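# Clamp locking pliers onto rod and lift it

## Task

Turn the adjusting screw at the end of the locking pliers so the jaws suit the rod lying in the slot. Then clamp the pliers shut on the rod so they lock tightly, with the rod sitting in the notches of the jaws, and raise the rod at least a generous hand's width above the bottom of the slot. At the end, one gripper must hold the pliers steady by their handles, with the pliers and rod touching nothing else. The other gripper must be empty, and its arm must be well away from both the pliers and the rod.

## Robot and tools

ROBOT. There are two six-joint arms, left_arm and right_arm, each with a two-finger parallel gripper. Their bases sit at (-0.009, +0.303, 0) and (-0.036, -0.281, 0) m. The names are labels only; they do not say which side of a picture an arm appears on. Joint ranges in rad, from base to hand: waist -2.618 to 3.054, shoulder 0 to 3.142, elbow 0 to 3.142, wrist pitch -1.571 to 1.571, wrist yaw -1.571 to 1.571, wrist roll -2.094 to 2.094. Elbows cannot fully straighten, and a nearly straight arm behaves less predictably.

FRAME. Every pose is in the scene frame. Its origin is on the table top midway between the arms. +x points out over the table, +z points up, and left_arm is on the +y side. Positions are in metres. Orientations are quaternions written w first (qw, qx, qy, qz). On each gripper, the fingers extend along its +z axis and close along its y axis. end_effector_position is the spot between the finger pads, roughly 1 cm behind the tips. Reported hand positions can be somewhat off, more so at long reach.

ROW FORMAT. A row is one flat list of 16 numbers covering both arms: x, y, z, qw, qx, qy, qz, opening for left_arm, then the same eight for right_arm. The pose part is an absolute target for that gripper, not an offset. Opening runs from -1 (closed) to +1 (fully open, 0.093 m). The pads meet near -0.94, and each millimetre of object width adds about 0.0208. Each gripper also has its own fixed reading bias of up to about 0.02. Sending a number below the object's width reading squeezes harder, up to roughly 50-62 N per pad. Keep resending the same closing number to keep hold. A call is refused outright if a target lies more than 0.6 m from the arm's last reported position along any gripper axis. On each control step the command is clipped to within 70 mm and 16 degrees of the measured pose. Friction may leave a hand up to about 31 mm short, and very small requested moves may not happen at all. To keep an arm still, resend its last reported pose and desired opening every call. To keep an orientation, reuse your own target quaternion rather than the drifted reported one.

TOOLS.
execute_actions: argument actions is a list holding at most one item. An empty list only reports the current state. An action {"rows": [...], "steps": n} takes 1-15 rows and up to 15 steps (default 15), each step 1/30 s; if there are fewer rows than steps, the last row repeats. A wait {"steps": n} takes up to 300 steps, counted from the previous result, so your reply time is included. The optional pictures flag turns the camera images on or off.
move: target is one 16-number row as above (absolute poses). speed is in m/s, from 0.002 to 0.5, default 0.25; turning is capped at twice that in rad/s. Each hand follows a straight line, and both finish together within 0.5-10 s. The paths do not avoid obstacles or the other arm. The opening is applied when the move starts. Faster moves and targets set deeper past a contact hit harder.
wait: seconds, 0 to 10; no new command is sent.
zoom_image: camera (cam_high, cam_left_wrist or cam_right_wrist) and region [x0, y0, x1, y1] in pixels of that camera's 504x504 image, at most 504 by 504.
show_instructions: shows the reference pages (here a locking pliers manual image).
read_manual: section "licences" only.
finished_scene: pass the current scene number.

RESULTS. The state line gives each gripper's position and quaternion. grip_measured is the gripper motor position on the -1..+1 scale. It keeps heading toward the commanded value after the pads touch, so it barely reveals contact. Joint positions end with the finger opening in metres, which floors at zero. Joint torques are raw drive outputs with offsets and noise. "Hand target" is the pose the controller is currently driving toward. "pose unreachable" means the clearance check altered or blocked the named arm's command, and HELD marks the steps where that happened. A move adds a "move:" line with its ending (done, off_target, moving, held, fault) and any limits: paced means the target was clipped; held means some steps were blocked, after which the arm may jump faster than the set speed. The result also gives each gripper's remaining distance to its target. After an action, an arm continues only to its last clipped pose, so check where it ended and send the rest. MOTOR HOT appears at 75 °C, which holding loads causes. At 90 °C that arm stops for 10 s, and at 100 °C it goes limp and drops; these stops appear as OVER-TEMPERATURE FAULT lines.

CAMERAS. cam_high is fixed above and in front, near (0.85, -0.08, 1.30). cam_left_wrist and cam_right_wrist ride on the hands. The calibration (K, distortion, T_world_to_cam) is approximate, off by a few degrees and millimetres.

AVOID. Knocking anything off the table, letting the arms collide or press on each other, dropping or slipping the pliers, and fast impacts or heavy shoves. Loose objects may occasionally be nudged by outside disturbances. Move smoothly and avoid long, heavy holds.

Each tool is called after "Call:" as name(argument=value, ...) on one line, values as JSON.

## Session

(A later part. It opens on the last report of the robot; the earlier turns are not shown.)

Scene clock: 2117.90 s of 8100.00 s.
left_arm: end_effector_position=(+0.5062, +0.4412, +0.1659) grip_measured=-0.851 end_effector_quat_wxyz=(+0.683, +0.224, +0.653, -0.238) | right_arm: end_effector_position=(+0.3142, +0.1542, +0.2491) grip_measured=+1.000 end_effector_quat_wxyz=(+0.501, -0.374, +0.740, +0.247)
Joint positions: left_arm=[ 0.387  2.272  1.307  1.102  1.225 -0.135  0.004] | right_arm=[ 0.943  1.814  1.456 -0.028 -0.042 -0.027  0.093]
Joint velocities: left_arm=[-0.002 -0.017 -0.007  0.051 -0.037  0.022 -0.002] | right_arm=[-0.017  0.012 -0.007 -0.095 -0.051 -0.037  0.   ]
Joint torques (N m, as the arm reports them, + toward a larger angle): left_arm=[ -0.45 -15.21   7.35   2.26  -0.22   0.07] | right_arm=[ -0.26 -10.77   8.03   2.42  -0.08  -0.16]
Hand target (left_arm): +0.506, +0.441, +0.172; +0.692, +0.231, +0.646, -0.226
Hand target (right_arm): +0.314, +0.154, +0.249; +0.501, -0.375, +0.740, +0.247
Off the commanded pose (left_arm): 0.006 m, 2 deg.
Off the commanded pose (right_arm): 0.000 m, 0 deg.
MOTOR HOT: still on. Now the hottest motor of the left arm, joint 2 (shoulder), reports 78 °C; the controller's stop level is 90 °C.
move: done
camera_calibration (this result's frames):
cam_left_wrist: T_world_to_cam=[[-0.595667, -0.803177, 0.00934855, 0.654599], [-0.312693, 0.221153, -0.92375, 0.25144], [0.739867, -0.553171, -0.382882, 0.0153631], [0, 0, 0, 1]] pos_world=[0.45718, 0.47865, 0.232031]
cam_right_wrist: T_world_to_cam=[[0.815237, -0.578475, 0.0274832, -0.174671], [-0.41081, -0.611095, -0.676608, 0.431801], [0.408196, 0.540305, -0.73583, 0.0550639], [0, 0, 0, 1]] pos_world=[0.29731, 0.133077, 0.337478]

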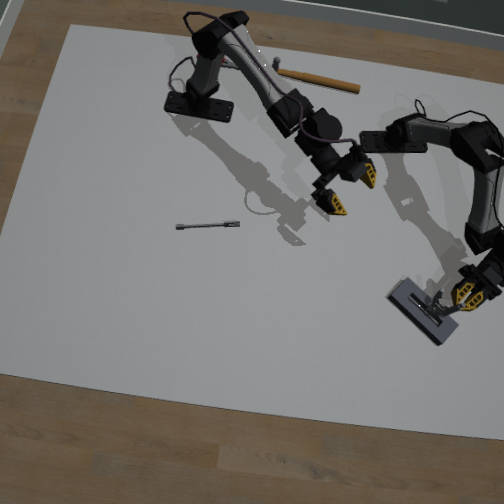

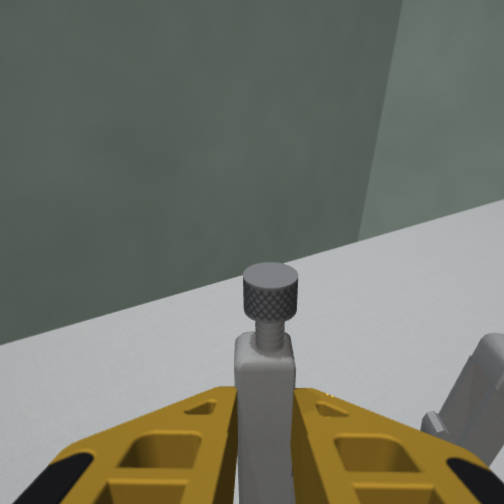

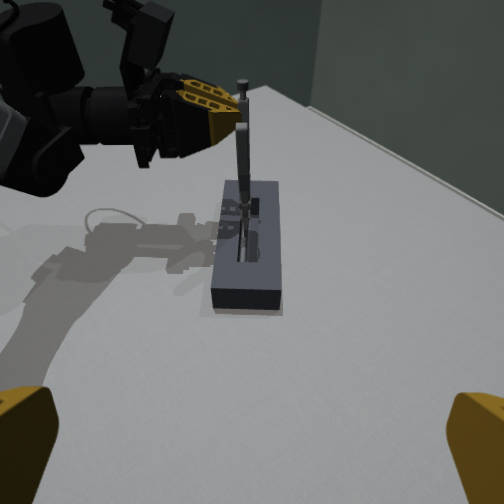

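Call:
execute_actions(actions=[])

Scene clock: 2129.83 s of 8100.00 s.
left_arm: end_effector_position=(+0.5062, +0.4413, +0.1662) grip_measured=-0.851 end_effector_quat_wxyz=(+0.684, +0.224, +0.653, -0.237) | right_arm: end_effector_position=(+0.3142, +0.1542, +0.2491) grip_measured=+1.000 end_effector_quat_wxyz=(+0.501, -0.374, +0.740, +0.247)
Joint positions: left_arm=[ 0.387  2.272  1.307  1.104  1.225 -0.135  0.004] | right_arm=[ 0.943  1.814  1.456 -0.028 -0.042 -0.027  0.093]
Joint velocities: left_arm=[ 0.007 -0.017 -0.012  0.007  0.051 -0.037  0.   ] | right_arm=[-0.017 -0.012  0.012  0.066  0.066 -0.051  0.   ]
Joint torques (N m, as the arm reports them, + toward a larger angle): left_arm=[ -0.28 -15.23   7.29   2.28  -0.23   0.06] | right_arm=[ -0.24 -10.81   8.1    2.43  -0.09  -0.14]
Hand target (left_arm): +0.506, +0.441, +0.172; +0.692, +0.231, +0.646, -0.226
Hand target (right_arm): +0.314, +0.154, +0.249; +0.501, -0.375, +0.740, +0.247
Off the commanded pose (left_arm): 0.006 m, 2 deg.
Off the commanded pose (right_arm): 0.000 m, 0 deg.
MOTOR HOT: still on. Now the hottest motor of the left arm, joint 2 (shoulder), reports 80 °C; the controller's stop level is 90 °C.
Steps of this call (steps 1 to 358: nothing new was sent). Readings (end_effector_position):
1: left_arm (+0.5062, +0.4413, +0.1660) | right_arm (+0.3142, +0.1542, +0.2491)
2: left_arm (+0.5062, +0.4413, +0.1661) | right_arm (+0.3142, +0.1542, +0.2491)
4: left_arm (+0.5062, +0.4413, +0.1662) | right_arm (+0.3142, +0.1542, +0.2491)
8: left_arm (+0.5062, +0.4413, +0.1662) | right_arm (+0.3142, +0.1542, +0.2491)
358: the state above
camera_calibration (this result's frames):
cam_left_wrist: T_world_to_cam=[[-0.59538, -0.803412, 0.00723329, 0.654931], [-0.310963, 0.222124, -0.924101, 0.250472], [0.740827, -0.552441, -0.382079, 0.0145513], [0, 0, 0, 1]] pos_world=[0.45704, 0.478582, 0.232284]
cam_right_wrist: T_world_to_cam=[[0.815237, -0.578475, 0.0274832, -0.174671], [-0.41081, -0.611095, -0.676608, 0.431801], [0.408196, 0.540305, -0.73583, 0.0550639], [0, 0, 0, 1]] pos_world=[0.29731, 0.133077, 0.337478]

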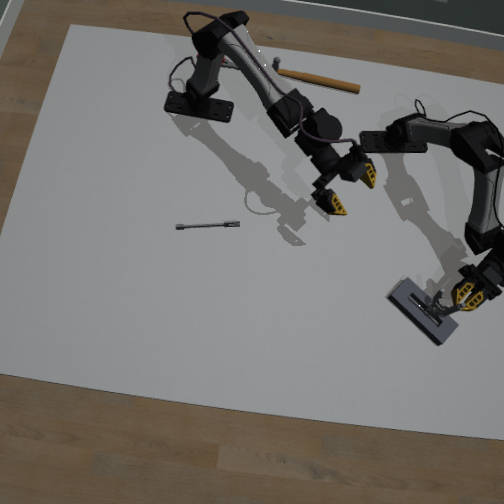

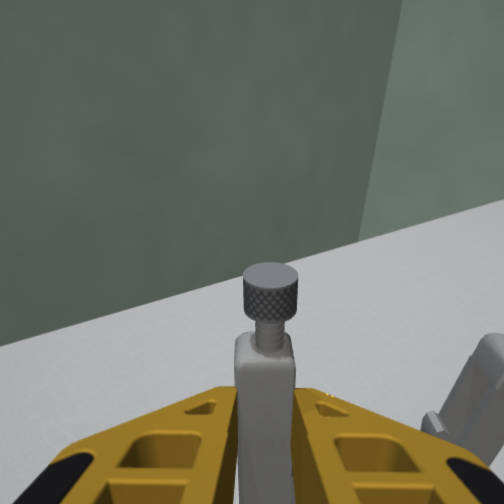

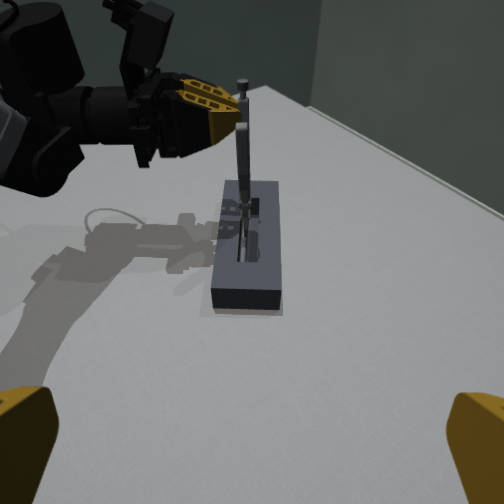

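Call:
move(target=[0.49,0.43,0.25,0.684,0.224,0.653,-0.237,-0.9,0.314,0.154,0.249,0.501,-0.375,0.740,0.247,1], speed=0.05)

Call:
move(target=[0.33,0.40,0.27,0.684,0.224,0.653,-0.237,-0.9,0.314,0.154,0.249,0.501,-0.375,0.740,0.247,1], speed=0.1)

Call:
execute_actions(actions=[{"steps":300}])

Call:
zoom_image(camera="cam_right_wrist", region=[210,175,300,285])

Scene clock: 2136.33 s of 8100.00 s.
left_arm: end_effector_position=(+0.4921, +0.4323, +0.2446) grip_measured=-0.851 end_effector_quat_wxyz=(+0.681, +0.221, +0.655, -0.240) | right_arm: end_effector_position=(+0.3142, +0.1542, +0.2491) grip_measured=+1.000 end_effector_quat_wxyz=(+0.501, -0.374, +0.740, +0.247)
Joint positions: left_arm=[ 0.387  2.046  1.307  0.868  1.225 -0.135  0.004] | right_arm=[ 0.943  1.814  1.456 -0.028 -0.042 -0.027  0.093]
Joint velocities: left_arm=[-0.002 -0.002 -0.002 -0.051  0.007  0.007  0.001] | right_arm=[-0.012  0.017 -0.007 -0.022 -0.081  0.007  0.   ]
Joint torques (N m, as the arm reports them, + toward a larger angle): left_arm=[ -0.38 -15.16   7.75   2.03  -0.2    0.06] | right_arm=[ -0.29 -10.82   8.08   2.42  -0.08  -0.15]
Hand target (left_arm): +0.489, +0.429, +0.250; +0.684, +0.224, +0.653, -0.237
Hand target (right_arm): +0.314, +0.154, +0.249; +0.501, -0.375, +0.740, +0.247
Off the commanded pose (left_arm): 0.006 m, 1 deg.
Off the commanded pose (right_arm): 0.000 m, 0 deg.
MOTOR HOT: still on. Now the hottest motor of the left arm, joint 2 (shoulder), reports 81 °C; the controller's stop level is 90 °C.
move: done
camera_calibration (this result's frames):
cam_left_wrist: T_world_to_cam=[[-0.595275, -0.803345, 0.0168363, 0.636353], [-0.319004, 0.217045, -0.922566, 0.326235], [0.737485, -0.554552, -0.385472, 0.0534099], [0, 0, 0, 1]] pos_world=[0.443486, 0.470022, 0.310847]
cam_right_wrist: T_world_to_cam=[[0.815237, -0.578475, 0.0274832, -0.174671], [-0.41081, -0.611095, -0.676608, 0.431801], [0.408196, 0.540305, -0.73583, 0.0550639], [0, 0, 0, 1]] pos_world=[0.29731, 0.133077, 0.337478]

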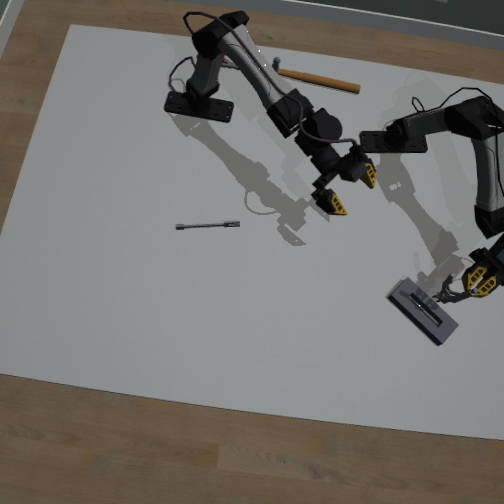

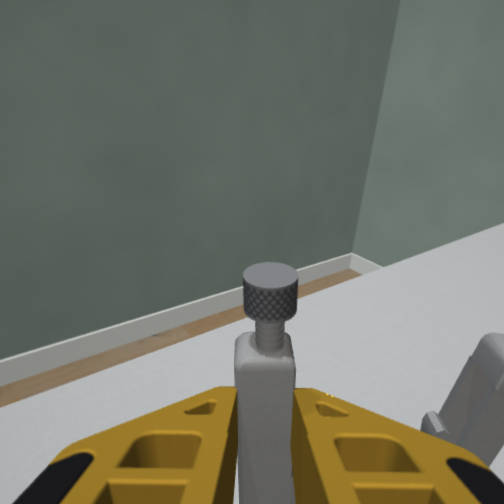

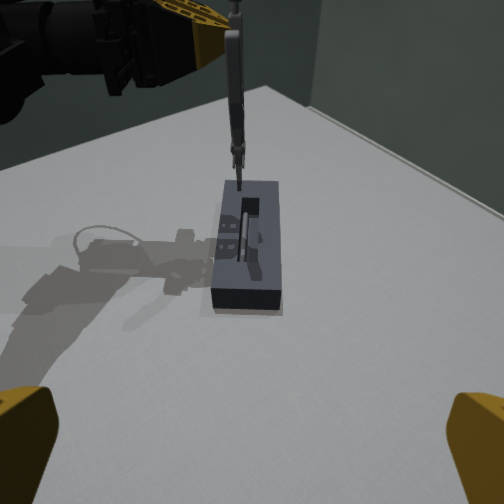

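Scene clock: 2138.47 s of 8100.00 s.
left_arm: end_effector_position=(+0.3353, +0.3989, +0.2671) grip_measured=-0.851 end_effector_quat_wxyz=(+0.678, +0.226, +0.657, -0.239) | right_arm: end_effector_position=(+0.3142, +0.1542, +0.2491) grip_measured=+1.000 end_effector_quat_wxyz=(+0.501, -0.374, +0.740, +0.247)
Joint positions: left_arm=[ 0.579  1.514  0.72   1.026  1.422 -0.238  0.004] | right_arm=[ 0.943  1.814  1.456 -0.028 -0.042 -0.027  0.093]
Joint velocities: left_arm=[-0.007 -0.007 -0.002  0.022  0.007 -0.051 -0.   ] | right_arm=[-0.017  0.007 -0.002 -0.066 -0.066 -0.007  0.   ]
Joint torques (N m, as the arm reports them, + toward a larger angle): left_arm=[ 0.3  -8.49  6.17  1.97 -0.24 -0.07] | right_arm=[ -0.3  -10.82   8.09   2.43  -0.08  -0.15]
Hand target (left_arm): +0.330, +0.398, +0.268; +0.681, +0.225, +0.656, -0.235
Hand target (right_arm): +0.314, +0.154, +0.249; +0.501, -0.375, +0.740, +0.247
Off the commanded pose (left_arm): 0.006 m, 1 deg.
Off the commanded pose (right_arm): 0.000 m, 0 deg.
MOTOR HOT: still on. Now the hottest motor of the left arm, joint 2 (shoulder), reports 80 °C; the controller's stop level is 90 °C.
move: done
camera_calibration (this result's frames):
cam_left_wrist: T_world_to_cam=[[-0.600042, -0.799886, 0.0114683, 0.517437], [-0.321752, 0.22819, -0.918915, 0.299769], [0.732411, -0.555078, -0.394288, 0.163418], [0, 0, 0, 1]] pos_world=[0.287246, 0.436196, 0.333962]
cam_right_wrist: T_world_to_cam=[[0.815237, -0.578475, 0.0274832, -0.174671], [-0.41081, -0.611095, -0.676608, 0.431801], [0.408196, 0.540305, -0.73583, 0.0550639], [0, 0, 0, 1]] pos_world=[0.29731, 0.133077, 0.337478]

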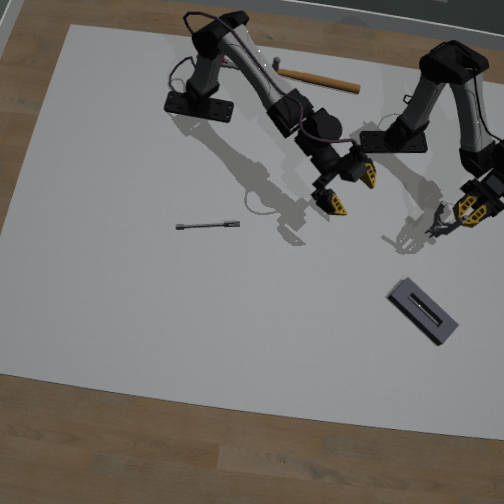

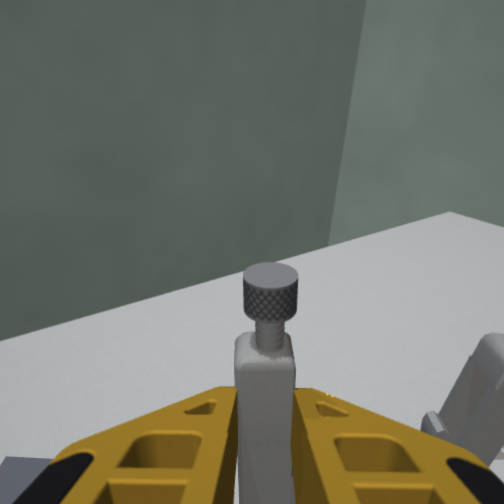

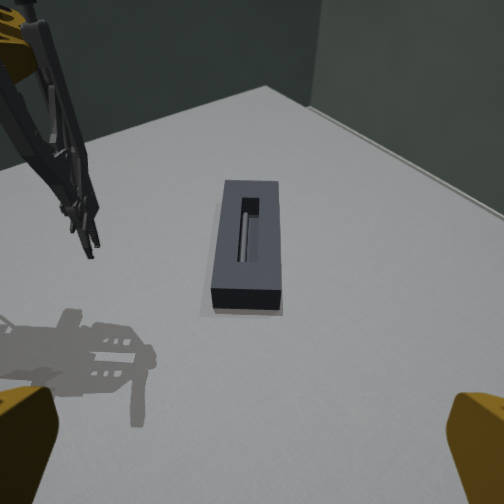

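Scene clock: 2148.47 s of 8100.00 s.
left_arm: end_effector_position=(+0.3350, +0.3986, +0.2678) grip_measured=-0.851 end_effector_quat_wxyz=(+0.678, +0.227, +0.657, -0.239) | right_arm: end_effector_position=(+0.3142, +0.1542, +0.2491) grip_measured=+1.000 end_effector_quat_wxyz=(+0.501, -0.374, +0.740, +0.247)
Joint positions: left_arm=[ 0.579  1.514  0.72   1.034  1.424 -0.244  0.004] | right_arm=[ 0.943  1.814  1.456 -0.028 -0.042 -0.027  0.093]
Joint velocities: left_arm=[ 0.007 -0.002 -0.017  0.022 -0.081  0.007 -0.001] | right_arm=[-0.012 -0.012 -0.002 -0.051 -0.037 -0.022  0.   ]
Joint torques (N m, as the arm reports them, + toward a larger angle): left_arm=[ 0.48 -8.51  6.13  1.93 -0.24 -0.07] | right_arm=[ -0.33 -10.79   8.12   2.42  -0.07  -0.15]
Hand target (left_arm): +0.330, +0.398, +0.268; +0.681, +0.225, +0.656, -0.235
Hand target (right_arm): +0.314, +0.154, +0.249; +0.501, -0.375, +0.740, +0.247
Off the commanded pose (left_arm): 0.006 m, 1 deg.
Off the commanded pose (right_arm): 0.000 m, 0 deg.
MOTOR HOT: still on. Now the hottest motor of the left arm, joint 2 (shoulder), reports 76 °C; the controller's stop level is 90 °C.
Steps of this call (steps 1 to 300: nothing new was sent). Readings (end_effector_position):
1: left_arm (+0.3352, +0.3988, +0.2673) | right_arm (+0.3142, +0.1542, +0.2491)
2: left_arm (+0.3352, +0.3987, +0.2674) | right_arm (+0.3142, +0.1542, +0.2491)
4: left_arm (+0.3351, +0.3987, +0.2676) | right_arm (+0.3142, +0.1542, +0.2491)
8: left_arm (+0.3350, +0.3986, +0.2677) | right_arm (+0.3142, +0.1542, +0.2491)
300: the state above
camera_calibration (this result's frames):
cam_left_wrist: T_world_to_cam=[[-0.601423, -0.798868, 0.0099918, 0.517449], [-0.319934, 0.229363, -0.919258, 0.299418], [0.732074, -0.556059, -0.393529, 0.16403], [0, 0, 0, 1]] pos_world=[0.286917, 0.435908, 0.334622]
cam_right_wrist: T_world_to_cam=[[0.815237, -0.578475, 0.0274832, -0.174671], [-0.41081, -0.611095, -0.676608, 0.431801], [0.408196, 0.540305, -0.73583, 0.0550639], [0, 0, 0, 1]] pos_world=[0.29731, 0.133077, 0.337478]

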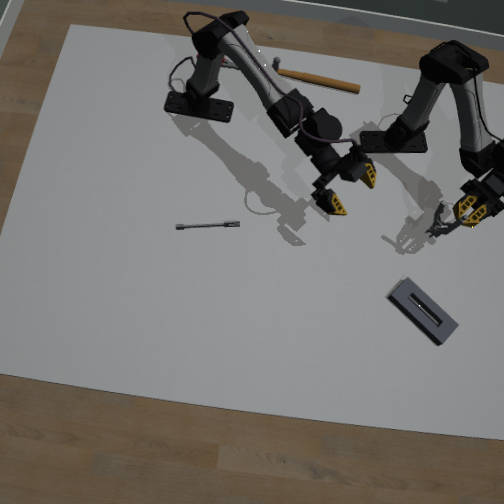

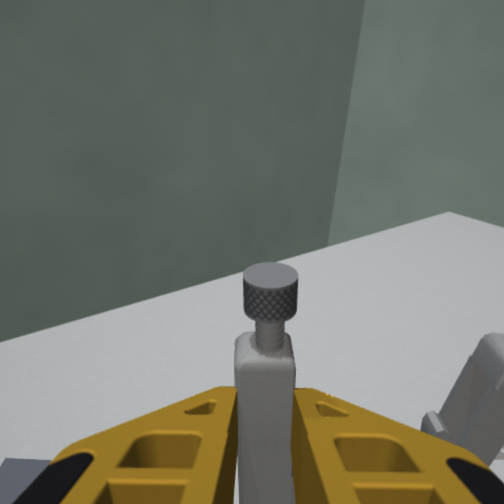

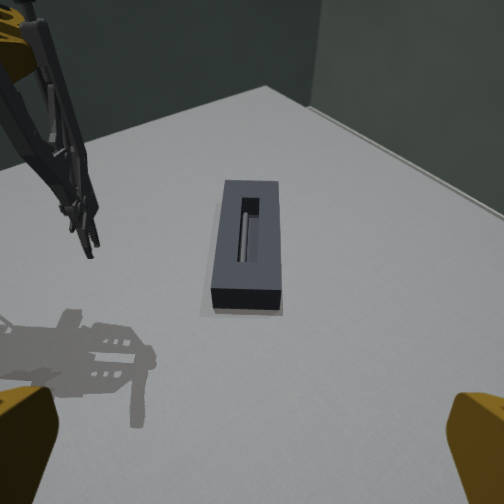

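Region (210, 175, 300, 285) of cam_right_wrist's 504x504 image, scaled by 4.582, with more detail than that image has; it fills the left 412 columns of this view, and the rest is white.

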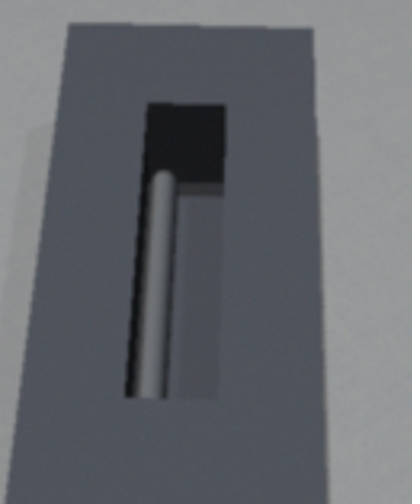

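Call:
move(target=[0.36,0.33,0.27,0.652,-0.322,0.615,0.300,-0.9,0.46,0.10,0.22,0.411,-0.542,0.646,0.345,1], speed=0.15)

Call:
execute_actions(actions=[{"steps":300}], pictures=false)

Call:
execute_actions(actions=[{"steps":300}], pictures=false)

Call:
execute_actions(actions=[{"steps":300}], pictures=false)

Call:
move(target=[0.484,0.407,0.23,0.652,-0.322,0.615,0.300,-0.9,0.46,0.10,0.22,0.411,-0.542,0.646,0.345,1], speed=0.1)

Scene clock: 2163.13 s of 8100.00 s.
left_arm: end_effector_position=(+0.3574, +0.3340, +0.2581) grip_measured=-0.851 end_effector_quat_wxyz=(+0.628, -0.314, +0.643, +0.307) | right_arm: end_effector_position=(+0.4590, +0.1040, +0.2193) grip_measured=+1.000 end_effector_quat_wxyz=(+0.412, -0.539, +0.648, +0.347)
Joint positions: left_arm=[-0.547  1.417  0.741  0.596 -1.279 -0.075  0.004] | right_arm=[ 0.527  2.413  2.356 -0.601 -0.815 -0.505  0.093]
Joint velocities: left_arm=[ 0.002  0.007  0.012  0.022 -0.081  0.037 -0.001] | right_arm=[ 0.017  0.002  0.002  0.007 -0.051  0.007  0.   ]
Joint torques (N m, as the arm reports them, + toward a larger angle): left_arm=[-1.   -5.52 12.27  2.33 -0.28 -0.08] | right_arm=[ -0.77 -14.23   9.48   1.79  -0.46  -0.19]
Hand target (left_arm): +0.361, +0.330, +0.271; +0.643, -0.333, +0.626, +0.290
Hand target (right_arm): +0.461, +0.102, +0.220; +0.412, -0.541, +0.646, +0.348
Off the commanded pose (left_arm): 0.013 m, 4 deg.
Off the commanded pose (right_arm): 0.004 m, 1 deg.
MOTOR HOT: cleared. Now the hottest motor of the left arm, joint 2 (shoulder), reports 71 °C.
move: off_target (left_arm)
camera_calibration (this result's frames):
cam_left_wrist: T_world_to_cam=[[0.805391, -0.592743, 0.000680664, -0.0897749], [-0.263781, -0.359441, -0.89511, 0.482803], [0.530815, 0.720734, -0.445845, -0.233151], [0, 0, 0, 1]] pos_world=[0.323418, 0.288365, 0.328273]
cam_right_wrist: T_world_to_cam=[[0.988009, -0.154034, 0.0105552, -0.440627], [-0.111518, -0.759239, -0.641186, 0.310796], [0.106779, 0.63232, -0.767313, 0.13685], [0, 0, 0, 1]] pos_world=[0.45539, 0.0815638, 0.308936]

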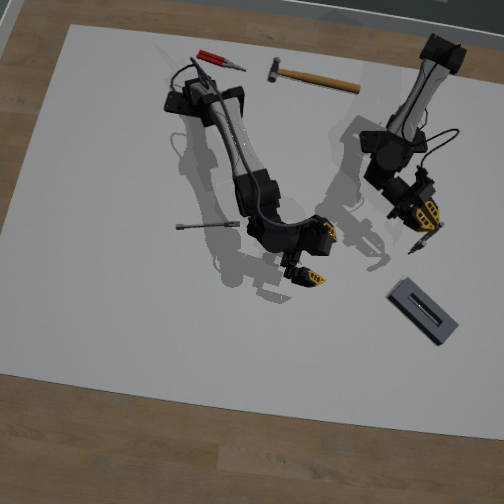

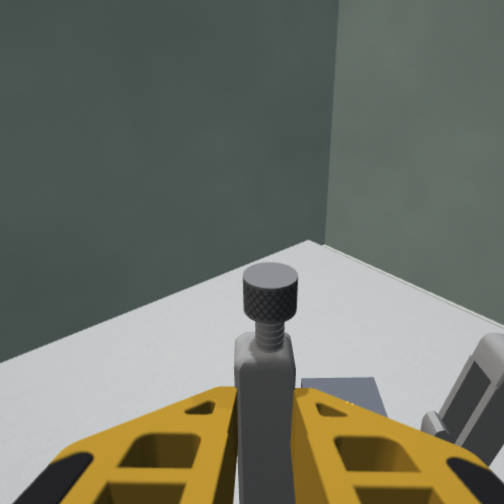

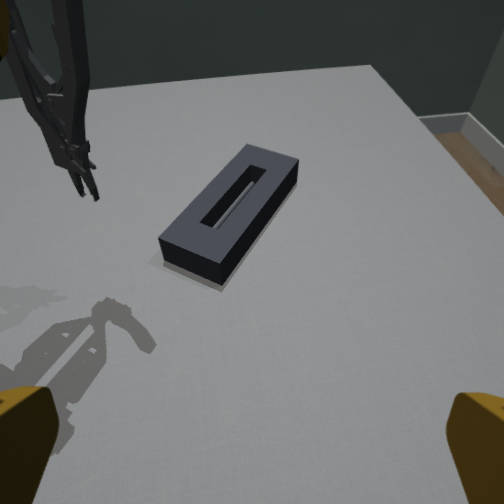

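Scene clock: 2173.13 s of 8100.00 s.
left_arm: end_effector_position=(+0.3571, +0.3343, +0.2582) grip_measured=-0.851 end_effector_quat_wxyz=(+0.627, -0.314, +0.642, +0.308) | right_arm: end_effector_position=(+0.4584, +0.1039, +0.2190) grip_measured=+1.000 end_effector_quat_wxyz=(+0.410, -0.539, +0.648, +0.348)
Joint positions: left_arm=[-0.547  1.417  0.741  0.596 -1.282 -0.075  0.004] | right_arm=[ 0.527  2.413  2.357 -0.605 -0.815 -0.507  0.093]
Joint velocities: left_arm=[ 0.007 -0.017  0.002 -0.007  0.007 -0.066  0.   ] | right_arm=[-0.027 -0.002 -0.007 -0.007 -0.081 -0.022  0.   ]
Joint torques (N m, as the arm reports them, + toward a larger angle): left_arm=[-0.93 -5.72 12.21  2.31 -0.3  -0.08] | right_arm=[ -0.66 -14.2    9.26   1.81  -0.4   -0.22]
Hand target (left_arm): +0.361, +0.330, +0.271; +0.643, -0.333, +0.626, +0.290
Hand target (right_arm): +0.461, +0.102, +0.220; +0.412, -0.541, +0.646, +0.348
Off the commanded pose (left_arm): 0.013 m, 4 deg.
Off the commanded pose (right_arm): 0.004 m, 1 deg.
Steps of this call (steps 1 to 300: nothing new was sent). Readings (end_effector_position):
1: left_arm (+0.3574, +0.3341, +0.2581) | right_arm (+0.4589, +0.1040, +0.2194)
2: left_arm (+0.3573, +0.3341, +0.2581) | right_arm (+0.4588, +0.1040, +0.2193)
4: left_arm (+0.3572, +0.3342, +0.2581) | right_arm (+0.4587, +0.1039, +0.2193)
8: left_arm (+0.3571, +0.3343, +0.2582) | right_arm (+0.4585, +0.1039, +0.2191)
300: the state above

Scene clock: 2183.13 s of 8100.00 s.
left_arm: end_effector_position=(+0.3571, +0.3343, +0.2582) grip_measured=-0.851 end_effector_quat_wxyz=(+0.627, -0.314, +0.642, +0.308) | right_arm: end_effector_position=(+0.4584, +0.1038, +0.2190) grip_measured=+1.000 end_effector_quat_wxyz=(+0.410, -0.539, +0.648, +0.348)
Joint positions: left_arm=[-0.547  1.417  0.741  0.596 -1.282 -0.075  0.004] | right_arm=[ 0.527  2.413  2.357 -0.606 -0.815 -0.507  0.093]
Joint velocities: left_arm=[-0.007 -0.012  0.007 -0.022 -0.007  0.007  0.   ] | right_arm=[-0.017 -0.017 -0.007  0.051  0.007 -0.022  0.   ]
Joint torques (N m, as the arm reports them, + toward a larger angle): left_arm=[-0.92 -5.55 12.13  2.33 -0.27 -0.09] | right_arm=[ -0.72 -14.17   9.19   1.82  -0.4   -0.22]
Hand target (left_arm): +0.361, +0.330, +0.271; +0.643, -0.333, +0.626, +0.290
Hand target (right_arm): +0.461, +0.102, +0.220; +0.412, -0.541, +0.646, +0.348
Off the commanded pose (left_arm): 0.013 m, 4 deg.
Off the commanded pose (right_arm): 0.004 m, 1 deg.
Steps of this call (steps 1 to 300: nothing new was sent). Readings (end_effector_position):
1: left_arm (+0.3571, +0.3343, +0.2582) | right_arm (+0.4584, +0.1039, +0.2190)
2: left_arm (+0.3571, +0.3343, +0.2582) | right_arm (+0.4584, +0.1039, +0.2190)
4: left_arm (+0.3571, +0.3343, +0.2582) | right_arm (+0.4584, +0.1039, +0.2190)
8: left_arm (+0.3571, +0.3343, +0.2582) | right_arm (+0.4584, +0.1039, +0.2190)
300: the state above

Scene clock: 2193.13 s of 8100.00 s.
left_arm: end_effector_position=(+0.3571, +0.3343, +0.2582) grip_measured=-0.851 end_effector_quat_wxyz=(+0.627, -0.314, +0.642, +0.308) | right_arm: end_effector_position=(+0.4584, +0.1038, +0.2190) grip_measured=+1.000 end_effector_quat_wxyz=(+0.410, -0.539, +0.648, +0.348)
Joint positions: left_arm=[-0.547  1.417  0.741  0.596 -1.282 -0.075  0.004] | right_arm=[ 0.527  2.413  2.357 -0.606 -0.815 -0.507  0.093]
Joint velocities: left_arm=[ 0.012  0.017 -0.012 -0.037  0.022 -0.066 -0.001] | right_arm=[-0.007 -0.007  0.007 -0.051  0.022  0.007  0.   ]
Joint torques (N m, as the arm reports them, + toward a larger angle): left_arm=[-0.94 -5.57 12.24  2.29 -0.26 -0.09] | right_arm=[ -0.67 -14.18   9.24   1.82  -0.41  -0.21]
Hand target (left_arm): +0.361, +0.330, +0.271; +0.643, -0.333, +0.626, +0.290
Hand target (right_arm): +0.461, +0.102, +0.220; +0.412, -0.541, +0.646, +0.348
Off the commanded pose (left_arm): 0.013 m, 4 deg.
Off the commanded pose (right_arm): 0.004 m, 1 deg.
Steps of this call (steps 1 to 300: nothing new was sent). Readings (end_effector_position):
1: left_arm (+0.3571, +0.3343, +0.2582) | right_arm (+0.4584, +0.1038, +0.2190)
2: left_arm (+0.3571, +0.3343, +0.2582) | right_arm (+0.4584, +0.1038, +0.2190)
4: left_arm (+0.3571, +0.3343, +0.2582) | right_arm (+0.4584, +0.1038, +0.2190)
8: left_arm (+0.3571, +0.3343, +0.2582) | right_arm (+0.4584, +0.1038, +0.2190)
300: the state above

Scene clock: 2195.10 s of 8100.00 s.
left_arm: end_effector_position=(+0.4771, +0.4062, +0.2154) grip_measured=-0.851 end_effector_quat_wxyz=(+0.635, -0.309, +0.635, +0.314) | right_arm: end_effector_position=(+0.4578, +0.1035, +0.2181) grip_measured=+1.000 end_effector_quat_wxyz=(+0.410, -0.542, +0.647, +0.346)
Joint positions: left_arm=[-0.256  1.903  1.033  0.875 -0.991  0.011  0.004] | right_arm=[ 0.527  2.413  2.357 -0.612 -0.815 -0.516  0.093]
Joint velocities: left_arm=[ 0.017 -0.002  0.002 -0.066 -0.037  0.037  0.   ] | right_arm=[-0.002 -0.012 -0.012 -0.081 -0.022 -0.007  0.   ]
Joint torques (N m, as the arm reports them, + toward a larger angle): left_arm=[  0.21 -10.9   11.76   2.67  -0.08   0.09] | right_arm=[ -0.86 -14.98   8.55   1.81  -0.37  -0.23]
Hand target (left_arm): +0.482, +0.408, +0.232; +0.655, -0.320, +0.614, +0.304
Hand target (right_arm): +0.460, +0.100, +0.220; +0.411, -0.542, +0.646, +0.345
Off the commanded pose (left_arm): 0.016 m, 4 deg.
Off the commanded pose (right_arm): 0.005 m, 0 deg.
move: off_target (left_arm)
camera_calibration (this result's frames):
cam_left_wrist: T_world_to_cam=[[0.80689, -0.590691, -0.00360364, -0.143972], [-0.252143, -0.3389, -0.906405, 0.490662], [0.534184, 0.732278, -0.422394, -0.379028], [0, 0, 0, 1]] pos_world=[0.442357, 0.358796, 0.284121]
cam_right_wrist: T_world_to_cam=[[0.988798, -0.148759, 0.0122196, -0.440803], [-0.106994, -0.763499, -0.636885, 0.306934], [0.104072, 0.628443, -0.770862, 0.138751], [0, 0, 0, 1]] pos_world=[0.454265, 0.0815734, 0.307826]

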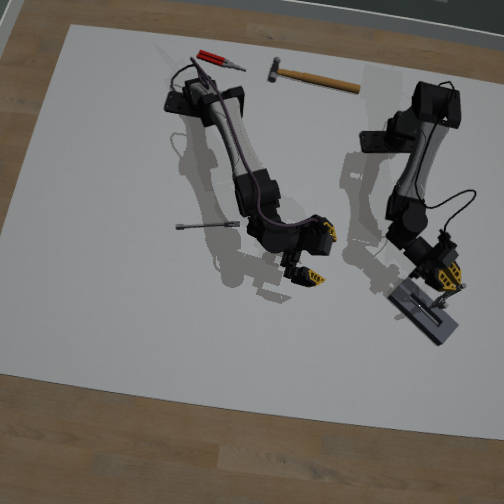

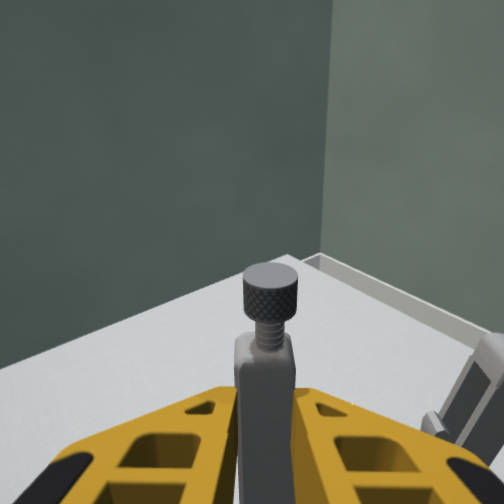

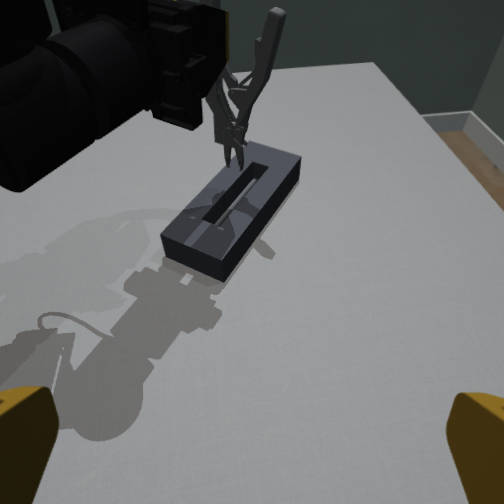

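Call:
move(target=[0.491,0.403,0.205,0.652,-0.322,0.615,0.300,-0.9,0.46,0.10,0.22,0.411,-0.542,0.646,0.345,1], speed=0.015)

Call:
zoom_image(camera="cam_right_wrist", region=[190,120,290,240])

Scene clock: 2201.00 s of 8100.00 s.
left_arm: end_effector_position=(+0.4842, +0.4056, +0.1884) grip_measured=-0.851 end_effector_quat_wxyz=(+0.629, -0.306, +0.641, +0.316) | right_arm: end_effector_position=(+0.4578, +0.1035, +0.2181) grip_measured=+1.000 end_effector_quat_wxyz=(+0.410, -0.542, +0.647, +0.346)
Joint positions: left_arm=[-0.256  1.982  1.033  0.933 -0.99   0.007  0.004] | right_arm=[ 0.527  2.413  2.357 -0.612 -0.815 -0.517  0.093]
Joint velocities: left_arm=[ 0.002 -0.007  0.002  0.022 -0.037 -0.007  0.   ] | right_arm=[-0.002  0.002  0.017 -0.007 -0.022 -0.022  0.   ]
Joint torques (N m, as the arm reports them, + toward a larger angle): left_arm=[ -0.63 -11.3   11.54   2.69  -0.21  -0.1 ] | right_arm=[ -0.92 -14.93   8.55   1.83  -0.37  -0.22]
Hand target (left_arm): +0.490, +0.403, +0.205; +0.652, -0.323, +0.617, +0.300
Hand target (right_arm): +0.460, +0.100, +0.220; +0.411, -0.542, +0.646, +0.345
Off the commanded pose (left_arm): 0.018 m, 5 deg.
Off the commanded pose (right_arm): 0.005 m, 0 deg.
move: off_target (left_arm)
camera_calibration (this result's frames):
cam_left_wrist: T_world_to_cam=[[0.806234, -0.591302, -0.0186687, -0.146843], [-0.269539, -0.339056, -0.901327, 0.475289], [0.526626, 0.731712, -0.432737, -0.387976], [0, 0, 0, 1]] pos_world=[0.450817, 0.358209, 0.257758]
cam_right_wrist: T_world_to_cam=[[0.988818, -0.148598, 0.0125649, -0.440904], [-0.106653, -0.763554, -0.636876, 0.306782], [0.104233, 0.628414, -0.770864, 0.138681], [0, 0, 0, 1]] pos_world=[0.454238, 0.0815781, 0.307826]

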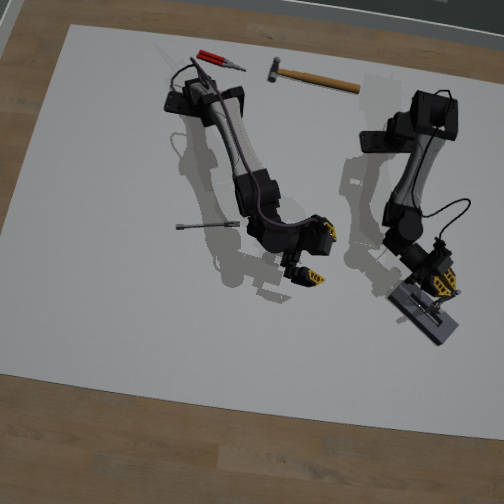

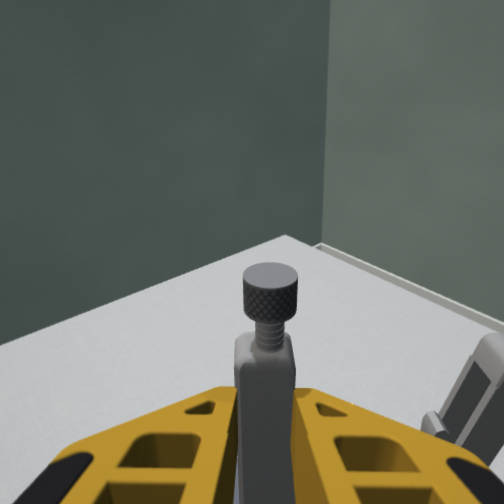

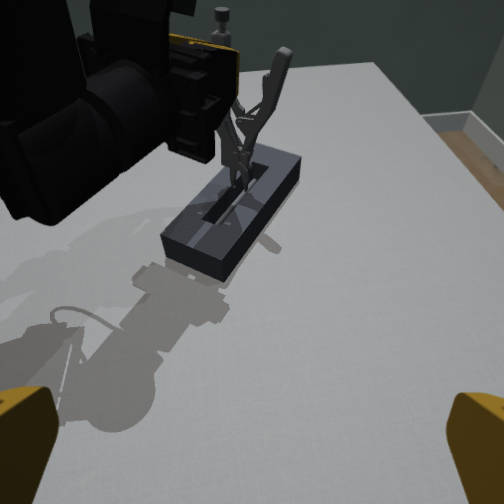

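Region (190, 120, 290, 240) of cam_right_wrist's 504x504 image, scaled by 4.200, with more detail than that image has.

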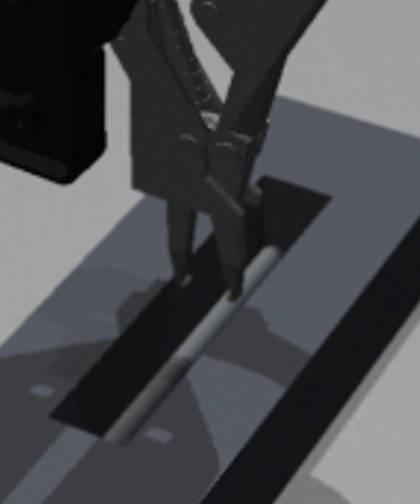

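Call:
move(target=[0.491,0.403,0.194,0.652,-0.322,0.615,0.300,-0.9,0.46,0.10,0.22,0.411,-0.542,0.646,0.345,1], speed=0.008)

Call:
zoom_image(camera="cam_right_wrist", region=[190,120,290,240])

Scene clock: 2209.90 s of 8100.00 s.
left_arm: end_effector_position=(+0.4859, +0.4056, +0.1856) grip_measured=-0.851 end_effector_quat_wxyz=(+0.637, -0.312, +0.632, +0.312) | right_arm: end_effector_position=(+0.4578, +0.1035, +0.2181) grip_measured=+1.000 end_effector_quat_wxyz=(+0.410, -0.542, +0.647, +0.346)
Joint positions: left_arm=[-0.256  2.008  1.033  0.988 -0.992  0.007  0.004] | right_arm=[ 0.527  2.413  2.357 -0.612 -0.815 -0.517  0.093]
Joint velocities: left_arm=[-0.002  0.007 -0.007 -0.007 -0.037 -0.022  0.   ] | right_arm=[-0.012 -0.007  0.002  0.051 -0.022 -0.007  0.   ]
Joint torques (N m, as the arm reports them, + toward a larger angle): left_arm=[ -0.64 -11.09  10.3    2.53  -0.18  -0.05] | right_arm=[ -0.9  -14.94   8.56   1.81  -0.37  -0.22]
Hand target (left_arm): +0.490, +0.403, +0.194; +0.653, -0.323, +0.616, +0.300
Hand target (right_arm): +0.460, +0.100, +0.220; +0.411, -0.542, +0.646, +0.345
Off the commanded pose (left_arm): 0.010 m, 3 deg.
Off the commanded pose (right_arm): 0.005 m, 0 deg.
move: off_target (left_arm)
camera_calibration (this result's frames):
cam_left_wrist: T_world_to_cam=[[0.807766, -0.589469, 0.00633161, -0.154273], [-0.242267, -0.341738, -0.908032, 0.462268], [0.53742, 0.731944, -0.418853, -0.398033], [0, 0, 0, 1]] pos_world=[0.45052, 0.358373, 0.254014]
cam_right_wrist: T_world_to_cam=[[0.988818, -0.148598, 0.0125649, -0.440904], [-0.106653, -0.763554, -0.636876, 0.306782], [0.104233, 0.628414, -0.770864, 0.138681], [0, 0, 0, 1]] pos_world=[0.454238, 0.0815781, 0.307826]

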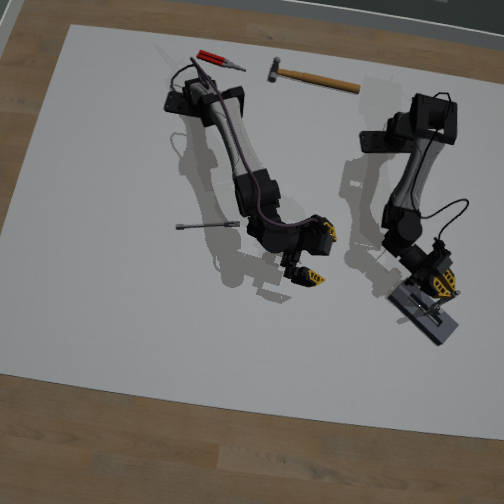

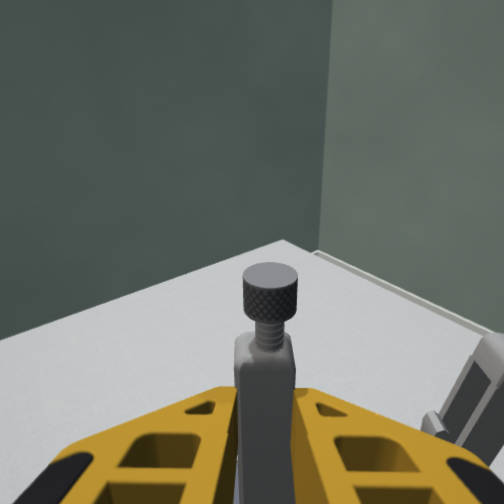

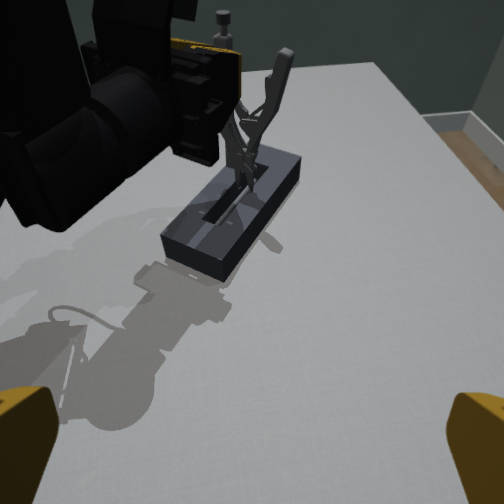

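Region (190, 120, 290, 240) of cam_right_wrist's 504x504 image, scaled by 4.200, with more detail than that image has.

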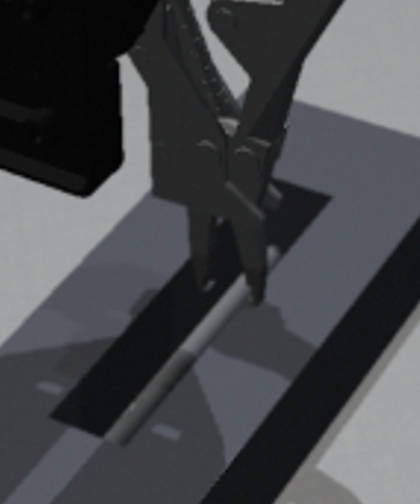

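Call:
move(target=[0.484,0.409,0.186,0.652,-0.322,0.615,0.300,-0.9,0.46,0.10,0.22,0.411,-0.542,0.646,0.345,1], speed=0.008)

Call:
zoom_image(camera="cam_right_wrist", region=[190,120,290,240])

Scene clock: 2218.53 s of 8100.00 s.
left_arm: end_effector_position=(+0.4860, +0.4054, +0.1904) grip_measured=-0.851 end_effector_quat_wxyz=(+0.647, -0.316, +0.623, +0.306) | right_arm: end_effector_position=(+0.4578, +0.1035, +0.2181) grip_measured=+1.000 end_effector_quat_wxyz=(+0.410, -0.542, +0.647, +0.346)
Joint positions: left_arm=[-0.256  2.008  1.033  1.018 -0.99   0.007  0.004] | right_arm=[ 0.527  2.413  2.357 -0.612 -0.815 -0.517  0.093]
Joint velocities: left_arm=[-0.007 -0.007 -0.017 -0.007 -0.007 -0.007  0.001] | right_arm=[-0.002 -0.007 -0.002 -0.022  0.007 -0.037  0.   ]
Joint torques (N m, as the arm reports them, + toward a larger angle): left_arm=[  0.3  -11.05   6.24   2.63  -0.01  -0.09] | right_arm=[ -0.89 -14.95   8.54   1.8   -0.37  -0.21]
Hand target (left_arm): +0.484, +0.409, +0.186; +0.652, -0.323, +0.616, +0.301
Hand target (right_arm): +0.460, +0.100, +0.220; +0.411, -0.542, +0.646, +0.345
Off the commanded pose (left_arm): 0.006 m, 1 deg.
Off the commanded pose (right_arm): 0.005 m, 0 deg.
move: done
camera_calibration (this result's frames):
cam_left_wrist: T_world_to_cam=[[0.805864, -0.591272, 0.0312956, -0.157673], [-0.216368, -0.343271, -0.913975, 0.455838], [0.551151, 0.729768, -0.404562, -0.404425], [0, 0, 0, 1]] pos_world=[0.448591, 0.358385, 0.257944]
cam_right_wrist: T_world_to_cam=[[0.988818, -0.148598, 0.0125649, -0.440904], [-0.106653, -0.763554, -0.636876, 0.306782], [0.104233, 0.628414, -0.770864, 0.138681], [0, 0, 0, 1]] pos_world=[0.454238, 0.0815781, 0.307826]

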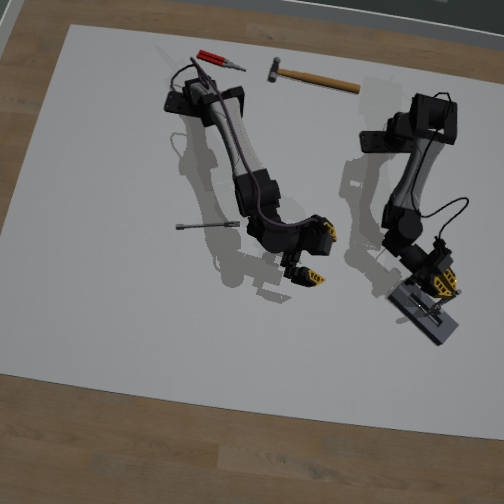

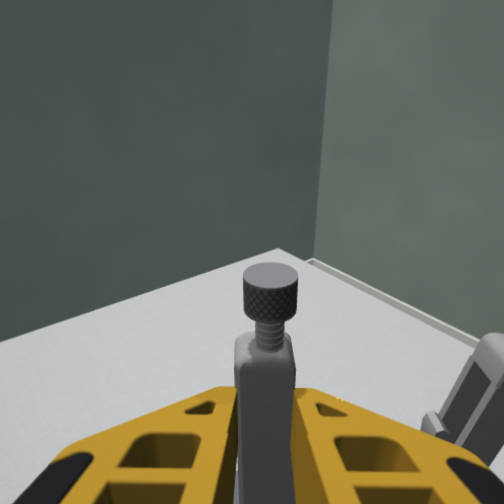

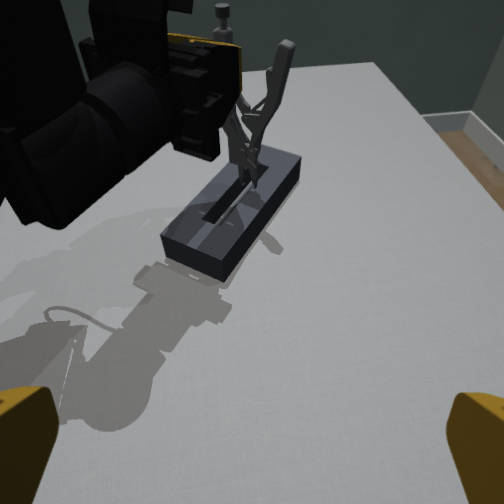

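Region (190, 120, 290, 240) of cam_right_wrist's 504x504 image, scaled by 4.200, with more detail than that image has.

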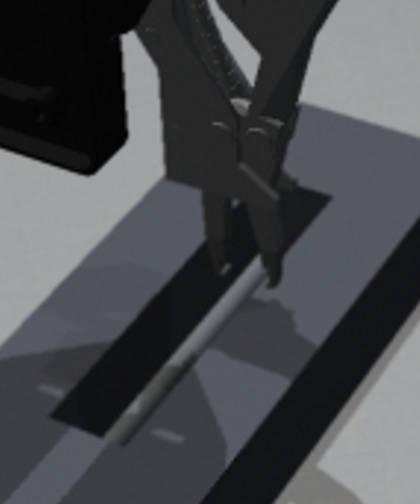

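Now upright. Shift −n more.

Call:
move(target=[0.480,0.413,0.184,0.652,-0.322,0.615,0.300,-0.9,0.46,0.10,0.22,0.411,-0.542,0.646,0.345,1], speed=0.008)

Call:
zoom_image(camera="cam_right_wrist", region=[190,120,290,240])

Scene clock: 2222.57 s of 8100.00 s.
left_arm: end_effector_position=(+0.4832, +0.4088, +0.1859) grip_measured=-0.851 end_effector_quat_wxyz=(+0.645, -0.315, +0.625, +0.307) | right_arm: end_effector_position=(+0.4578, +0.1035, +0.2181) grip_measured=+1.000 end_effector_quat_wxyz=(+0.410, -0.542, +0.647, +0.346)
Joint positions: left_arm=[-0.247  2.008  1.014  1.031 -0.98   0.007  0.004] | right_arm=[ 0.527  2.413  2.357 -0.612 -0.815 -0.517  0.093]
Joint velocities: left_arm=[ 0.002  0.012 -0.002 -0.066  0.007  0.022 -0.   ] | right_arm=[ 0.007 -0.007 -0.002  0.007 -0.022 -0.037  0.   ]
Joint torques (N m, as the arm reports them, + toward a larger angle): left_arm=[  0.47 -11.6    6.04   2.66   0.01  -0.09] | right_arm=[ -0.93 -14.97   8.5    1.82  -0.38  -0.21]
Hand target (left_arm): +0.480, +0.413, +0.184; +0.652, -0.323, +0.616, +0.301
Hand target (right_arm): +0.460, +0.100, +0.220; +0.411, -0.542, +0.646, +0.345
Off the commanded pose (left_arm): 0.006 m, 2 deg.
Off the commanded pose (right_arm): 0.005 m, 0 deg.
move: done
camera_calibration (this result's frames):
cam_left_wrist: T_world_to_cam=[[0.805365, -0.592212, 0.0259241, -0.151631], [-0.222292, -0.342264, -0.91293, 0.454536], [0.549521, 0.729479, -0.407292, -0.405761], [0, 0, 0, 1]] pos_world=[0.446132, 0.361768, 0.253627]
cam_right_wrist: T_world_to_cam=[[0.988818, -0.148598, 0.0125649, -0.440904], [-0.106653, -0.763554, -0.636876, 0.306782], [0.104233, 0.628414, -0.770864, 0.138681], [0, 0, 0, 1]] pos_world=[0.454238, 0.0815781, 0.307826]

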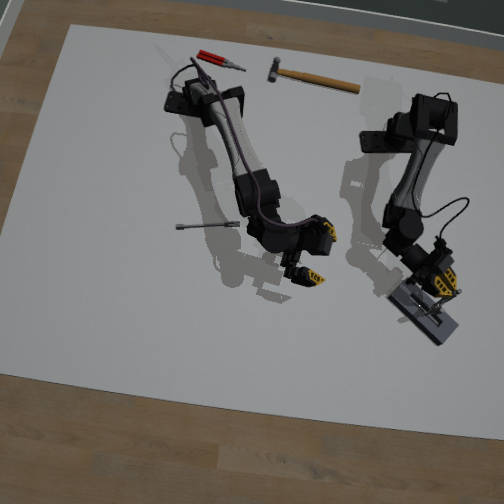

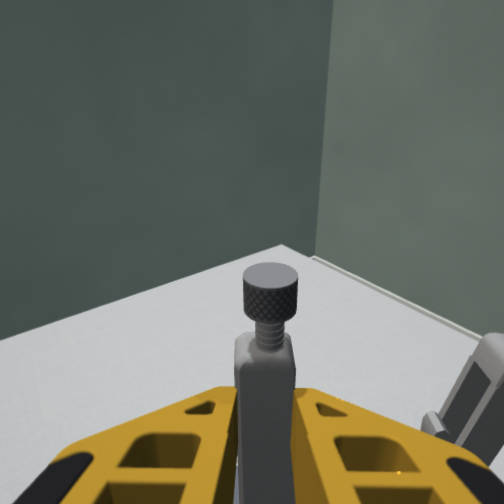

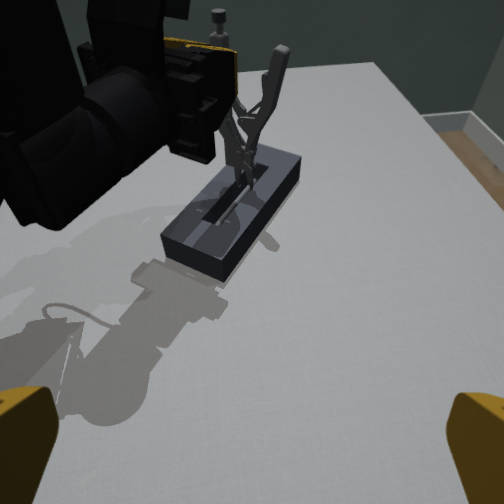

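Region (190, 120, 290, 240) of cam_right_wrist's 504x504 image, scaled by 4.200, with more detail than that image has.

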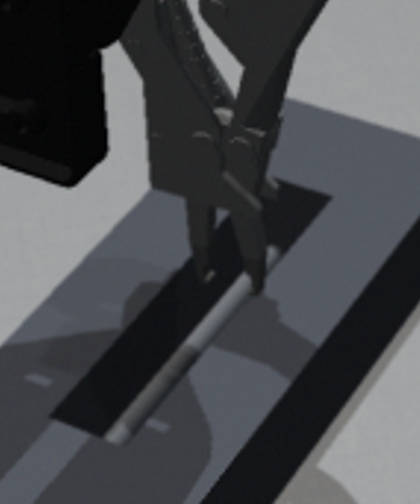

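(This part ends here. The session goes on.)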